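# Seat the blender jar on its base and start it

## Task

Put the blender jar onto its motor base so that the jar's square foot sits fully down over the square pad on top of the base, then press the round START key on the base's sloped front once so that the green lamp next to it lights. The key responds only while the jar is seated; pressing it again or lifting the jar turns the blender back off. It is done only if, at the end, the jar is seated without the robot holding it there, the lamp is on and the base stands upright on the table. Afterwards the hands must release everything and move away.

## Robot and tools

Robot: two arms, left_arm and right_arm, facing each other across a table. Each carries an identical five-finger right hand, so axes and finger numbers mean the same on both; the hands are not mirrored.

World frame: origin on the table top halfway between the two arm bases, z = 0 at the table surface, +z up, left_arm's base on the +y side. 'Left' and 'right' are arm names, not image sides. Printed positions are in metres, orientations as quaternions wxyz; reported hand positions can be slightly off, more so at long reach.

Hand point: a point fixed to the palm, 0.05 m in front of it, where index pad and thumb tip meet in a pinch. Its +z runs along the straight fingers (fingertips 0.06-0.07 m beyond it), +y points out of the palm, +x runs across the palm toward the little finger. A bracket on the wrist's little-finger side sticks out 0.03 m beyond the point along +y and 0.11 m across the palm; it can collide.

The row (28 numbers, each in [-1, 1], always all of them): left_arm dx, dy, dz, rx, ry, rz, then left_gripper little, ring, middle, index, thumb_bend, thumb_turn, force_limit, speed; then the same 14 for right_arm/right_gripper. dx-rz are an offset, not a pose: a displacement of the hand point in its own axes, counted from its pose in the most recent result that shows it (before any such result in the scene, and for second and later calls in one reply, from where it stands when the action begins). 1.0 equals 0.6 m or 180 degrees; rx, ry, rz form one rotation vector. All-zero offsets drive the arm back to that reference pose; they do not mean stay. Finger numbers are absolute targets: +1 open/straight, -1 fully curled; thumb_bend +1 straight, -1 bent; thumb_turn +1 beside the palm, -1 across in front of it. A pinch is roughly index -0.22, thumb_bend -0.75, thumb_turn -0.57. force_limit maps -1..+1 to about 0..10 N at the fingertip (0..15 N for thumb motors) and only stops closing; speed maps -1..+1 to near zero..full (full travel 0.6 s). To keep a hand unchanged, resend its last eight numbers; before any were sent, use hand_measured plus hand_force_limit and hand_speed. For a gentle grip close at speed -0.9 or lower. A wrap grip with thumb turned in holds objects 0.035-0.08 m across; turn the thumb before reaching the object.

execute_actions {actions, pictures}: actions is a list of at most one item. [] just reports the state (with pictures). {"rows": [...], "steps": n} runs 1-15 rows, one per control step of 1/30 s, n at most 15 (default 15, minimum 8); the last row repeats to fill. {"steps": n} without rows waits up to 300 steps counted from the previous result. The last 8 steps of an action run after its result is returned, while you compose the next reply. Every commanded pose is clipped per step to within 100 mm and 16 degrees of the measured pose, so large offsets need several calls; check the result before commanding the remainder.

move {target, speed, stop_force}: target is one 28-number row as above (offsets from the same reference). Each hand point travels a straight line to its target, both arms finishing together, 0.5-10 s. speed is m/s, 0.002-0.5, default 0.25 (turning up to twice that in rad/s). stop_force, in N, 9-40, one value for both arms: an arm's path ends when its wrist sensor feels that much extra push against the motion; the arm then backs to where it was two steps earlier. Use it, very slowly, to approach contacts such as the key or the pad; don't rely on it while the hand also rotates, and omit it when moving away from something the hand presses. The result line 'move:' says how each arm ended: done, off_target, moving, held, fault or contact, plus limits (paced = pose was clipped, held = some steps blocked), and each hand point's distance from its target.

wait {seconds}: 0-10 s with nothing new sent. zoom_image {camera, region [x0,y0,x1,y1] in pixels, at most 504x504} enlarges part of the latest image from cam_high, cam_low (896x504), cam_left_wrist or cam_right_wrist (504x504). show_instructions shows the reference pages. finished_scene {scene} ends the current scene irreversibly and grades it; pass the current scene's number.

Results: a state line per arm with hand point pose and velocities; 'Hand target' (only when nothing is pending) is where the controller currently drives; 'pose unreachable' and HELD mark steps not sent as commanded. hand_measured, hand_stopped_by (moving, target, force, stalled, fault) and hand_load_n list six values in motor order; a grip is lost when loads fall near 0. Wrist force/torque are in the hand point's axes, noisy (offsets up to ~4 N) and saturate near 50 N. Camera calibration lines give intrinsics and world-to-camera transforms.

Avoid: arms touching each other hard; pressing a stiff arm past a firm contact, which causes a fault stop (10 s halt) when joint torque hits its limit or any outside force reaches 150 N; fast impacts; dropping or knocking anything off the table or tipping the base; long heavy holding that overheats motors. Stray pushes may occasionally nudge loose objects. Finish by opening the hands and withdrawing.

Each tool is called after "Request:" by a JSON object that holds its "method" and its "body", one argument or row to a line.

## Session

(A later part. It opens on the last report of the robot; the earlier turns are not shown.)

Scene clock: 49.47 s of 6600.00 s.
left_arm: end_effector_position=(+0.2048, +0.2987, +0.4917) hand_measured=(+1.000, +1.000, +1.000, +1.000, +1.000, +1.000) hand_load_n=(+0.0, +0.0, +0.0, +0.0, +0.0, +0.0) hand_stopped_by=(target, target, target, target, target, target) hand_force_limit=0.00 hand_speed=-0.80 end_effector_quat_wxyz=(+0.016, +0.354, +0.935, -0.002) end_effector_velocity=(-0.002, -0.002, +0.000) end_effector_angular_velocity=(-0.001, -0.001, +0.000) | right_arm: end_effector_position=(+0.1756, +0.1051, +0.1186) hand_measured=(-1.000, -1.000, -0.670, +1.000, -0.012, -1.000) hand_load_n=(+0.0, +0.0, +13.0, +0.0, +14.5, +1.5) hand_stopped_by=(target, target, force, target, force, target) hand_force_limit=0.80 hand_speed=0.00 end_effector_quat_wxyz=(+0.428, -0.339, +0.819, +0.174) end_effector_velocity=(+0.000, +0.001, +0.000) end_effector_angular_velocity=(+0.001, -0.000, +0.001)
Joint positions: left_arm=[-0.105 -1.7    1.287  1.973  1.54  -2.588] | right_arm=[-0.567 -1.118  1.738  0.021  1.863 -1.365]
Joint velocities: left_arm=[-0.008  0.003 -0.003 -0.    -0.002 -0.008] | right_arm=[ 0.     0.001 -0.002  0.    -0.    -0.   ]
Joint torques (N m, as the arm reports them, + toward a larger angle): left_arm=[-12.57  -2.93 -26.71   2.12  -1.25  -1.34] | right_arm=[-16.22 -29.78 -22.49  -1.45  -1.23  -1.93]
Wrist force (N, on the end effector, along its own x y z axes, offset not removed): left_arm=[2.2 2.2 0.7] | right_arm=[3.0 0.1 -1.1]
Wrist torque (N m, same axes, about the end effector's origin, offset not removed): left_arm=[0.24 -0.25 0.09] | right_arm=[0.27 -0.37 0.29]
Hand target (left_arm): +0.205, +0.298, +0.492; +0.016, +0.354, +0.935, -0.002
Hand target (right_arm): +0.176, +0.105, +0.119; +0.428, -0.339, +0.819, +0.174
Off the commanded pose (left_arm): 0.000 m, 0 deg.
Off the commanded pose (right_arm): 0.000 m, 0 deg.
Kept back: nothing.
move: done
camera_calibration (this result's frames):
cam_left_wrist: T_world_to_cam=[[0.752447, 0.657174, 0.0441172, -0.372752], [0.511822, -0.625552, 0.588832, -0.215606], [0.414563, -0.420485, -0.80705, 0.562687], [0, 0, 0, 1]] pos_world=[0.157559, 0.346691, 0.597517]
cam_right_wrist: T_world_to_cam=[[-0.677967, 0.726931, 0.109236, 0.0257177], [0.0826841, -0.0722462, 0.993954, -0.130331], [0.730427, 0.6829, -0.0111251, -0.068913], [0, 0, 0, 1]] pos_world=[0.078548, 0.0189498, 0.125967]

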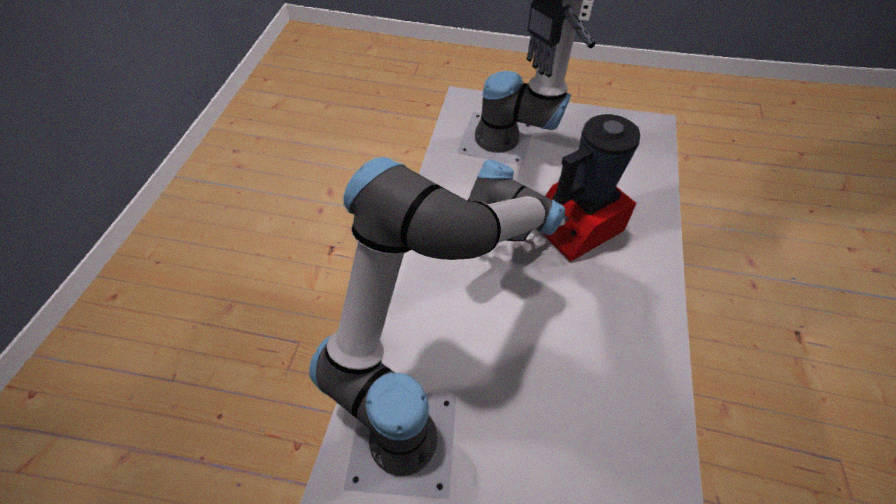

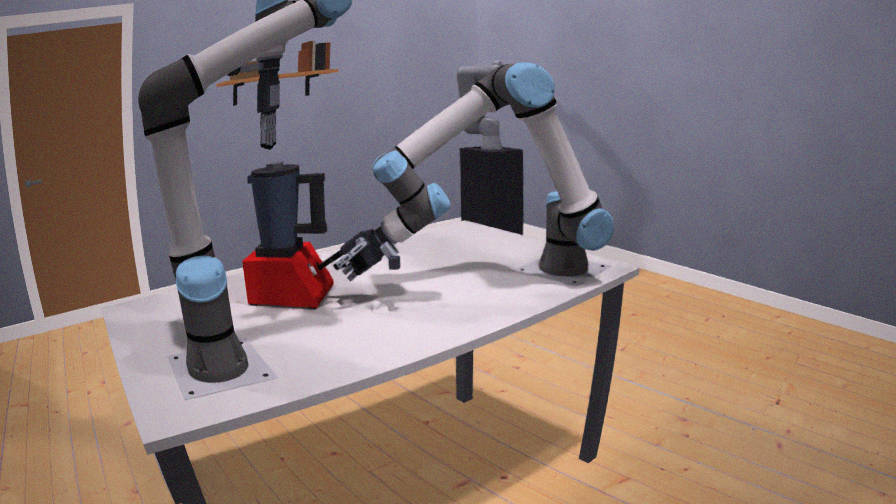

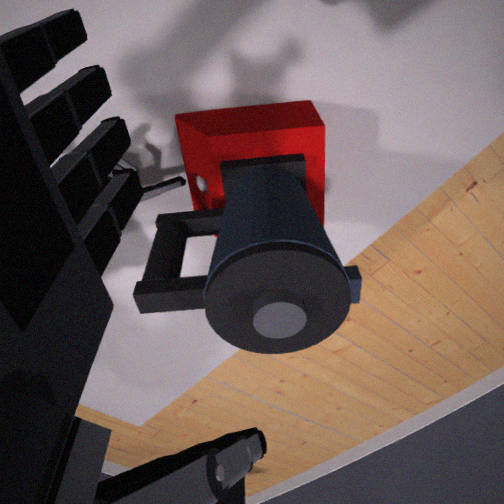

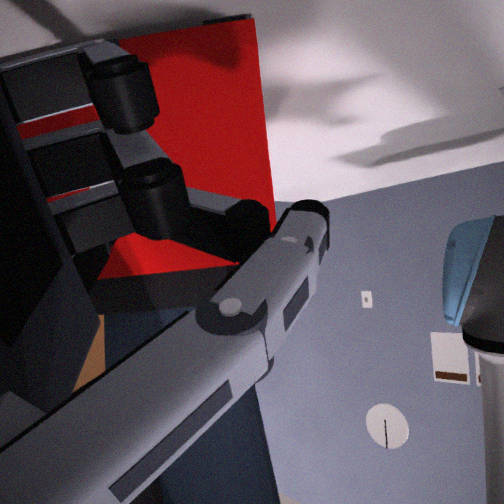

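Request:
{"method": "move", "body": {
  "target": [0,0,0,0,0,0,1,1,1,1,1,1,0,-0.8,-0.008,-0.014,0.015,0,0,0,-1,-1,-1,1,-0.5,-1,0.8,0],
  "speed": 0.03
}}

Request:
{"method": "zoom_image", "body": {
  "camera": "cam_low",
  "region": [270, 200, 390, 320]
}}

Request:
{"method": "zoom_image", "body": {
  "camera": "cam_left_wrist",
  "region": [100, 100, 300, 300]
}}

Scene clock: 50.83 s of 6600.00 s.
left_arm: end_effector_position=(+0.2048, +0.2987, +0.4917) hand_measured=(+1.000, +1.000, +1.000, +1.000, +1.000, +1.000) hand_load_n=(+0.0, +0.0, +0.0, +0.0, +0.0, +0.0) hand_stopped_by=(target, target, target, target, target, target) hand_force_limit=0.00 hand_speed=-0.80 end_effector_quat_wxyz=(+0.016, +0.354, +0.935, -0.002) end_effector_velocity=(-0.000, -0.000, -0.000) end_effector_angular_velocity=(+0.000, -0.000, -0.000) | right_arm: end_effector_position=(+0.1885, +0.1063, +0.1175) hand_measured=(-1.000, -1.000, -0.670, +1.000, -0.012, -1.000) hand_load_n=(+0.0, +0.0, +13.0, +0.0, +14.5, +1.5) hand_stopped_by=(target, target, force, target, force, target) hand_force_limit=0.80 hand_speed=0.00 end_effector_quat_wxyz=(+0.428, -0.339, +0.819, +0.174) end_effector_velocity=(+0.003, +0.001, -0.000) end_effector_angular_velocity=(+0.000, +0.000, -0.000)
Joint positions: left_arm=[-0.105 -1.7    1.287  1.973  1.54  -2.588] | right_arm=[-0.591 -1.111  1.73   0.018  1.843 -1.381]
Joint velocities: left_arm=[-0.     0.     0.001 -0.001 -0.     0.   ] | right_arm=[-0.005  0.002 -0.003  0.    -0.004 -0.003]
Joint torques (N m, as the arm reports them, + toward a larger angle): left_arm=[  8.28 -15.95  -1.84   0.42   1.49   1.12] | right_arm=[-16.04 -31.61 -21.77  -1.73  -1.33  -2.22]
Wrist force (N, on the end effector, along its own x y z axes, offset not removed): left_arm=[4.6 1.6 0.8] | right_arm=[2.1 -1.2 0.0]
Wrist torque (N m, same axes, about the end effector's origin, offset not removed): left_arm=[0.17 -0.63 0.25] | right_arm=[-0.01 -0.33 0.14]
Hand target (left_arm): +0.205, +0.299, +0.492; +0.016, +0.354, +0.935, -0.002
Hand target (right_arm): +0.189, +0.106, +0.117; +0.428, -0.339, +0.819, +0.174
Off the commanded pose (left_arm): 0.000 m, 0 deg.
Off the commanded pose (right_arm): 0.000 m, 0 deg.
Kept back: nothing.
move: done
camera_calibration (this result's frames):
cam_left_wrist: T_world_to_cam=[[0.752447, 0.657171, 0.0441536, -0.37277], [0.511814, -0.625577, 0.588812, -0.215586], [0.414572, -0.420451, -0.807063, 0.562689], [0, 0, 0, 1]] pos_world=[0.157555, 0.346691, 0.597525]
cam_right_wrist: T_world_to_cam=[[-0.677938, 0.726953, 0.109265, 0.0336988], [0.0827261, -0.0722483, 0.99395, -0.130167], [0.730449, 0.682876, -0.0111581, -0.0791068], [0, 0, 0, 1]] pos_world=[0.0913974, 0.0201182, 0.124815]

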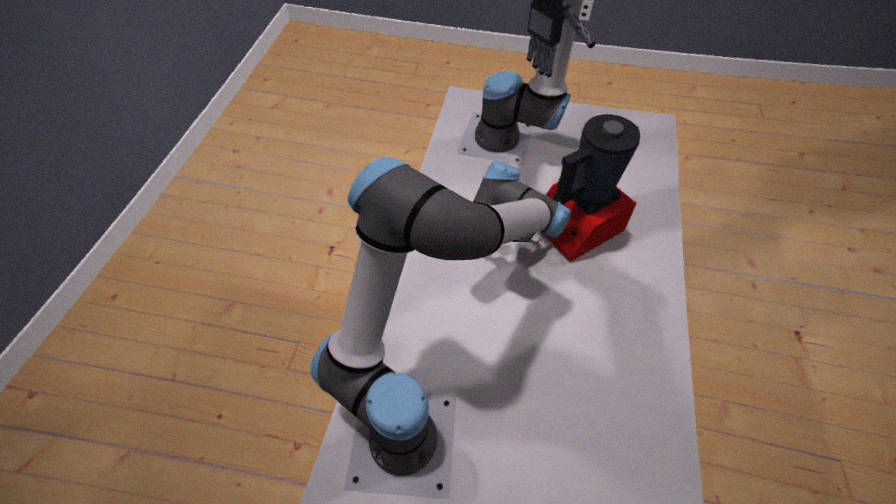

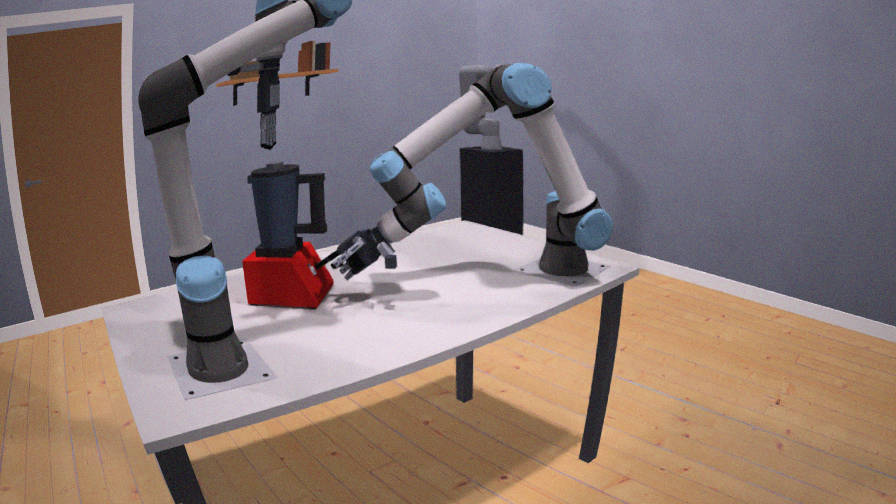

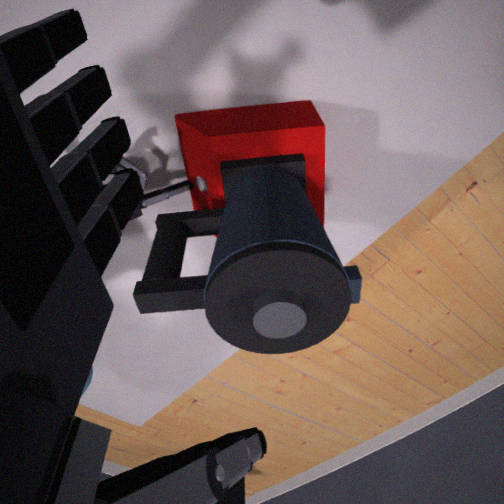

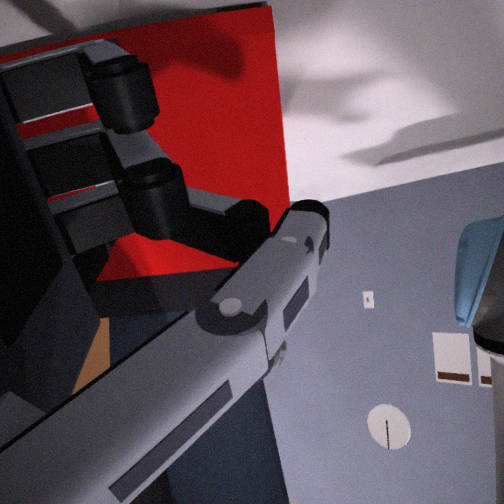

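Region (270, 200, 390, 320) of cam_low's 896x504 image, scaled by 4.200, with more detail than that image has.

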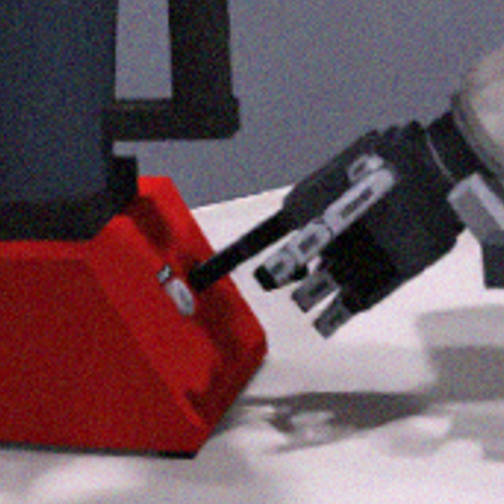

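Region (100, 100, 300, 300) of cam_left_wrist's 504x504 image, scaled by 2.520, with more detail than that image has.

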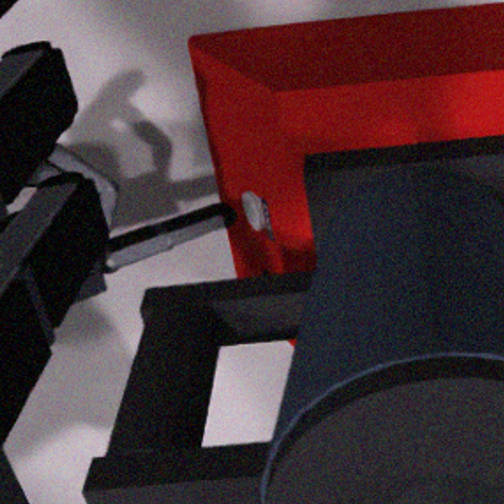

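Aligned. Press.

Request:
{"method": "move", "body": {
  "target": [0,0,0,0,0,0,1,1,1,1,1,1,0,-0.8,0,0,0.045,0,0,0,-1,-1,-1,1,-0.5,-1,0.8,0],
  "speed": 0.007,
  "stop_force": 9
}}

Request:
{"method": "move", "body": {
  "target": [0,0.2,0,0,0,0,1,1,1,1,1,1,0,-0.8,0,-0.1,-0.3,0,0,0,-1,-1,-1,1,-0.5,-1,0.8,0],
  "speed": 0.15
}}

Request:
{"method": "zoom_image", "body": {
  "camera": "cam_high",
  "region": [510, 110, 660, 260]
}}

Scene clock: 54.17 s of 6600.00 s.
left_arm: end_effector_position=(+0.2048, +0.2987, +0.4917) hand_measured=(+1.000, +1.000, +1.000, +1.000, +1.000, +1.000) hand_load_n=(+0.0, +0.0, +0.0, +0.0, +0.0, +0.0) hand_stopped_by=(target, target, target, target, target, target) hand_force_limit=0.00 hand_speed=-0.80 end_effector_quat_wxyz=(+0.016, +0.354, +0.935, -0.002) end_effector_velocity=(+0.000, +0.000, -0.000) end_effector_angular_velocity=(+0.002, -0.000, -0.000) | right_arm: end_effector_position=(+0.1988, +0.1163, +0.1075) hand_measured=(-1.000, -1.000, -0.670, +1.000, -0.012, -1.000) hand_load_n=(+0.0, +0.0, +13.0, +0.0, +14.5, +1.5) hand_stopped_by=(target, target, force, target, force, target) hand_force_limit=0.80 hand_speed=0.00 end_effector_quat_wxyz=(+0.428, -0.339, +0.819, +0.174) end_effector_velocity=(-0.000, -0.002, +0.001) end_effector_angular_velocity=(-0.001, +0.001, -0.002)
Joint positions: left_arm=[-0.105 -1.7    1.287  1.973  1.54  -2.588] | right_arm=[-0.602 -1.074  1.701  0.008  1.835 -1.387]
Joint velocities: left_arm=[ 0.    -0.     0.002  0.     0.     0.001] | right_arm=[-0.001 -0.005  0.006  0.     0.001  0.001]
Joint torques (N m, as the arm reports them, + toward a larger angle): left_arm=[ -1.89 -11.79  -7.19   4.2    1.    -0.24] | right_arm=[ -1.53 -38.08  -5.25   0.73   1.2    0.35]
Wrist force (N, on the end effector, along its own x y z axes, offset not removed): left_arm=[2.4 2.4 1.4] | right_arm=[0.0 -0.4 -19.1]
Wrist torque (N m, same axes, about the end effector's origin, offset not removed): left_arm=[0.27 -0.29 0.16] | right_arm=[1.25 -0.96 0.08]
Hand target (left_arm): +0.205, +0.299, +0.492; +0.016, +0.354, +0.935, -0.002
Hand target (right_arm): +0.199, +0.116, +0.108; +0.428, -0.339, +0.819, +0.174
Off the commanded pose (left_arm): 0.000 m, 0 deg.
Off the commanded pose (right_arm): 0.009 m, 0 deg.
Kept back: nothing.
move: contact (right_arm)
camera_calibration (this result's frames):
cam_left_wrist: T_world_to_cam=[[0.752447, 0.657174, 0.044118, -0.372752], [0.511822, -0.625552, 0.588832, -0.215605], [0.414563, -0.420484, -0.807051, 0.562687], [0, 0, 0, 1]] pos_world=[0.157559, 0.346692, 0.597517]
cam_right_wrist: T_world_to_cam=[[-0.677967, 0.726919, 0.109315, 0.0344651], [0.0826595, -0.0723777, 0.993946, -0.12039], [0.73043, 0.682899, -0.011017, -0.0936664], [0, 0, 0, 1]] pos_world=[0.101734, 0.0301978, 0.114861]

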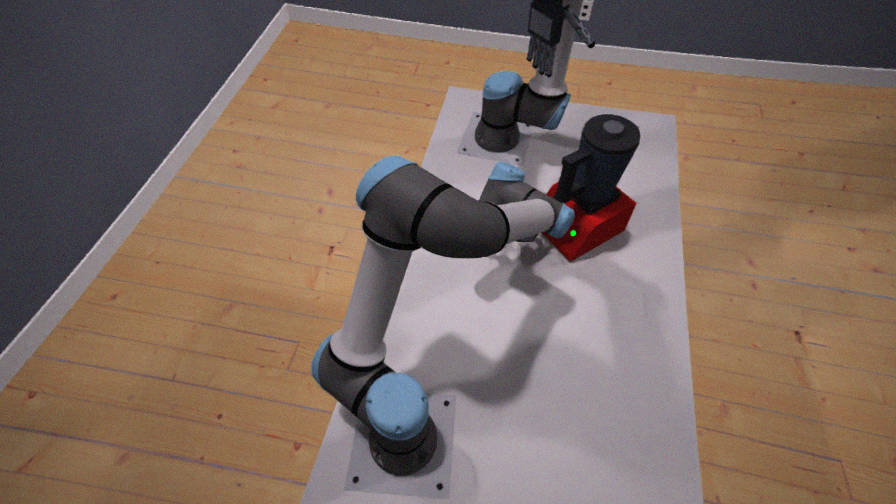

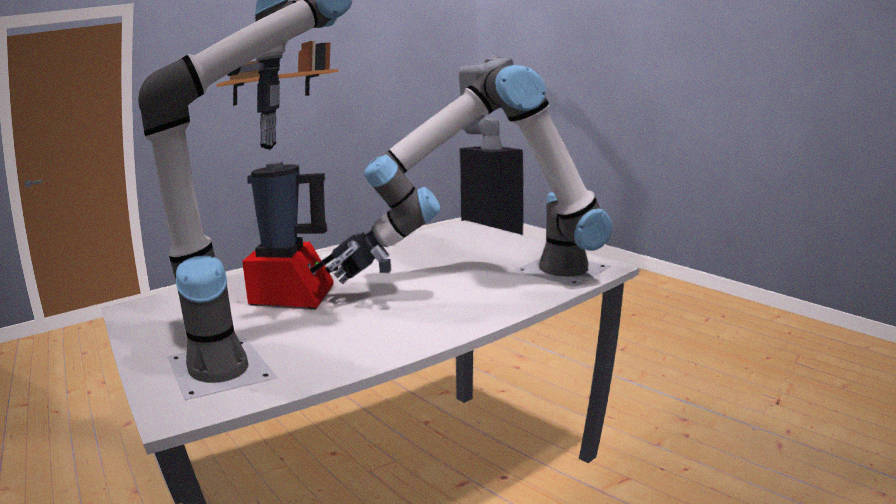

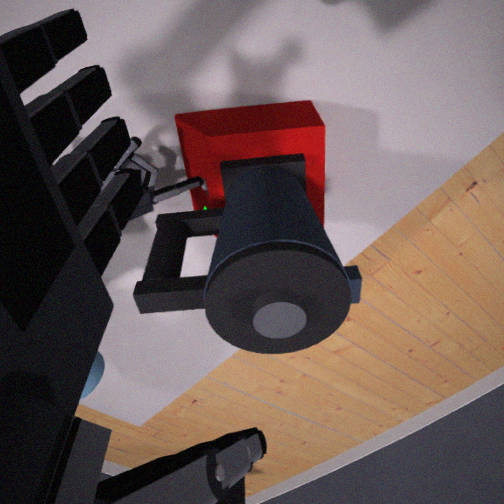

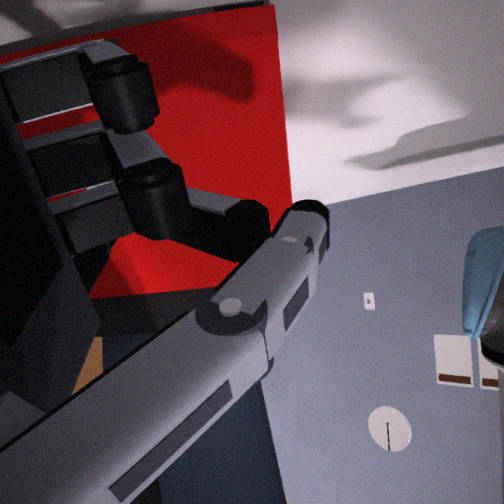

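Scene clock: 56.00 s of 6600.00 s.
left_arm: end_effector_position=(+0.2845, +0.3884, +0.4924) hand_measured=(+1.000, +1.000, +1.000, +1.000, +1.000, +1.000) hand_load_n=(+0.0, +0.0, +0.0, +0.0, +0.0, +0.0) hand_stopped_by=(target, target, target, target, target, target) hand_force_limit=0.00 hand_speed=-0.80 end_effector_quat_wxyz=(+0.016, +0.354, +0.935, -0.002) end_effector_velocity=(+0.001, +0.000, -0.001) end_effector_angular_velocity=(+0.001, +0.002, -0.001) | right_arm: end_effector_position=(+0.1364, -0.0299, +0.2106) hand_measured=(-1.000, -1.000, -0.670, +1.000, -0.012, -1.000) hand_load_n=(+0.0, +0.0, +13.0, +0.0, +14.5, +1.5) hand_stopped_by=(target, target, force, target, force, target) hand_force_limit=0.80 hand_speed=0.00 end_effector_quat_wxyz=(+0.428, -0.339, +0.819, +0.174) end_effector_velocity=(-0.001, -0.002, +0.001) end_effector_angular_velocity=(+0.000, +0.001, +0.001)
Joint positions: left_arm=[ 0.339 -1.759  1.329  1.978  1.547 -2.143] | right_arm=[-0.636 -1.554  2.025  0.158  1.807 -1.408]
Joint velocities: left_arm=[ 0.01   0.004 -0.001 -0.001  0.002  0.011] | right_arm=[-0.001 -0.008  0.004  0.004 -0.002 -0.   ]
Joint torques (N m, as the arm reports them, + toward a larger angle): left_arm=[  8.65   0.89 -27.48   0.45   1.53   1.04] | right_arm=[-16.34 -28.78  -6.88   1.71  -1.28  -1.92]
Wrist force (N, on the end effector, along its own x y z axes, offset not removed): left_arm=[2.0 3.0 1.3] | right_arm=[2.8 -0.4 -2.2]
Wrist torque (N m, same axes, about the end effector's origin, offset not removed): left_arm=[0.37 -0.24 0.17] | right_arm=[0.27 -0.51 0.14]
Hand target (left_arm): +0.285, +0.389, +0.492; +0.016, +0.354, +0.935, -0.002
Hand target (right_arm): +0.136, -0.030, +0.211; +0.428, -0.339, +0.819, +0.174
Off the commanded pose (left_arm): 0.000 m, 0 deg.
Off the commanded pose (right_arm): 0.000 m, 0 deg.
Kept back: nothing.
move: done
camera_calibration (this result's frames):
cam_left_wrist: T_world_to_cam=[[0.752405, 0.657217, 0.0441979, -0.491774], [0.511981, -0.625712, 0.588523, -0.200547], [0.414442, -0.420179, -0.807272, 0.568049], [0, 0, 0, 1]] pos_world=[0.237266, 0.436399, 0.598332]
cam_right_wrist: T_world_to_cam=[[-0.677937, 0.726942, 0.109349, 0.0871684], [0.0827265, -0.0723617, 0.993942, -0.228312], [0.730451, 0.682876, -0.0110807, 0.0529174], [0, 0, 0, 1]] pos_world=[0.0393286, -0.116023, 0.217984]

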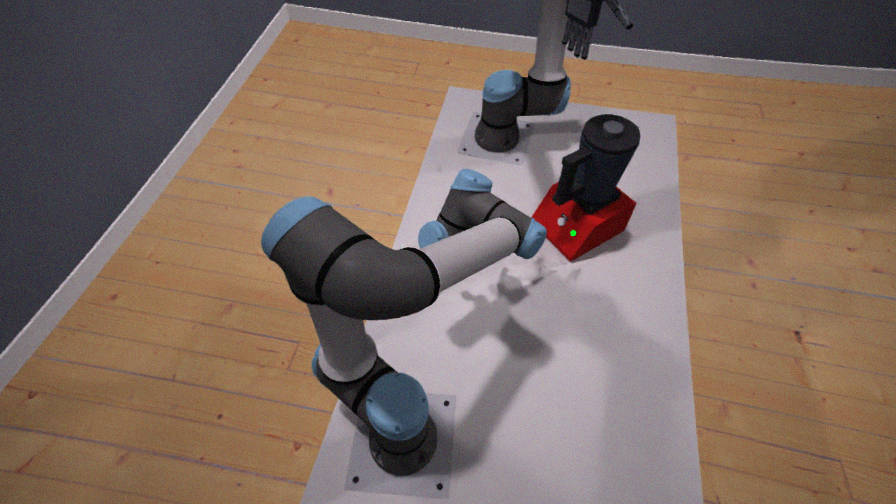

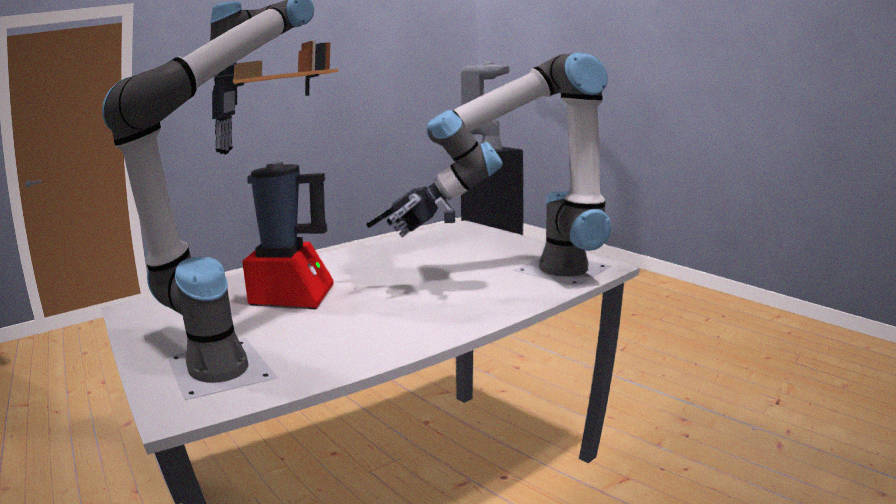

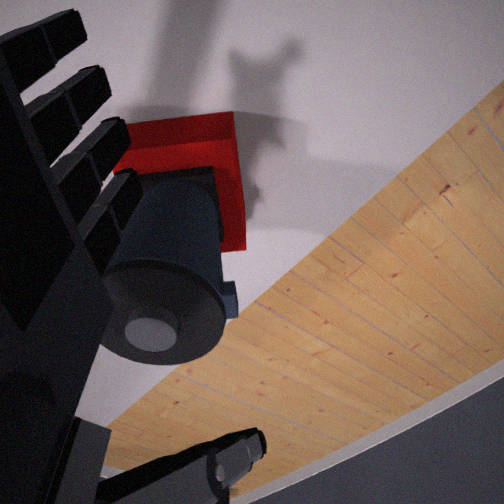

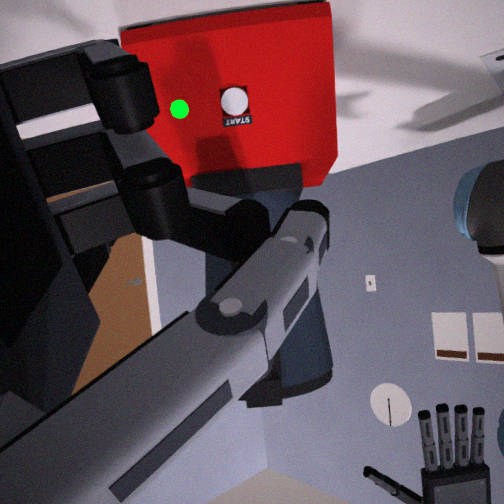

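Region (510, 110, 660, 260) of cam_high's 896x504 image, scaled by 3.360, with more detail than that image has.

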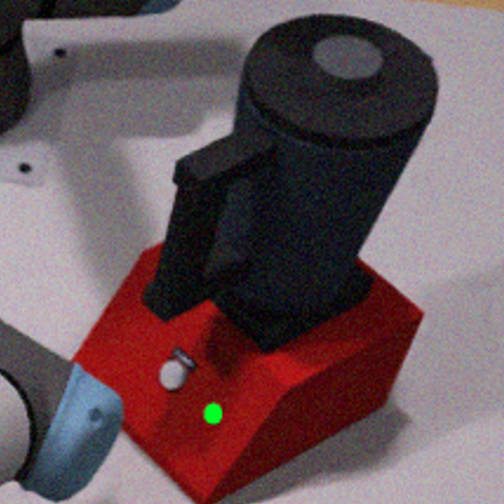

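Request:
{"method": "finished_scene", "body": {
  "scene": 2
}}

The scene is finished: the task was done.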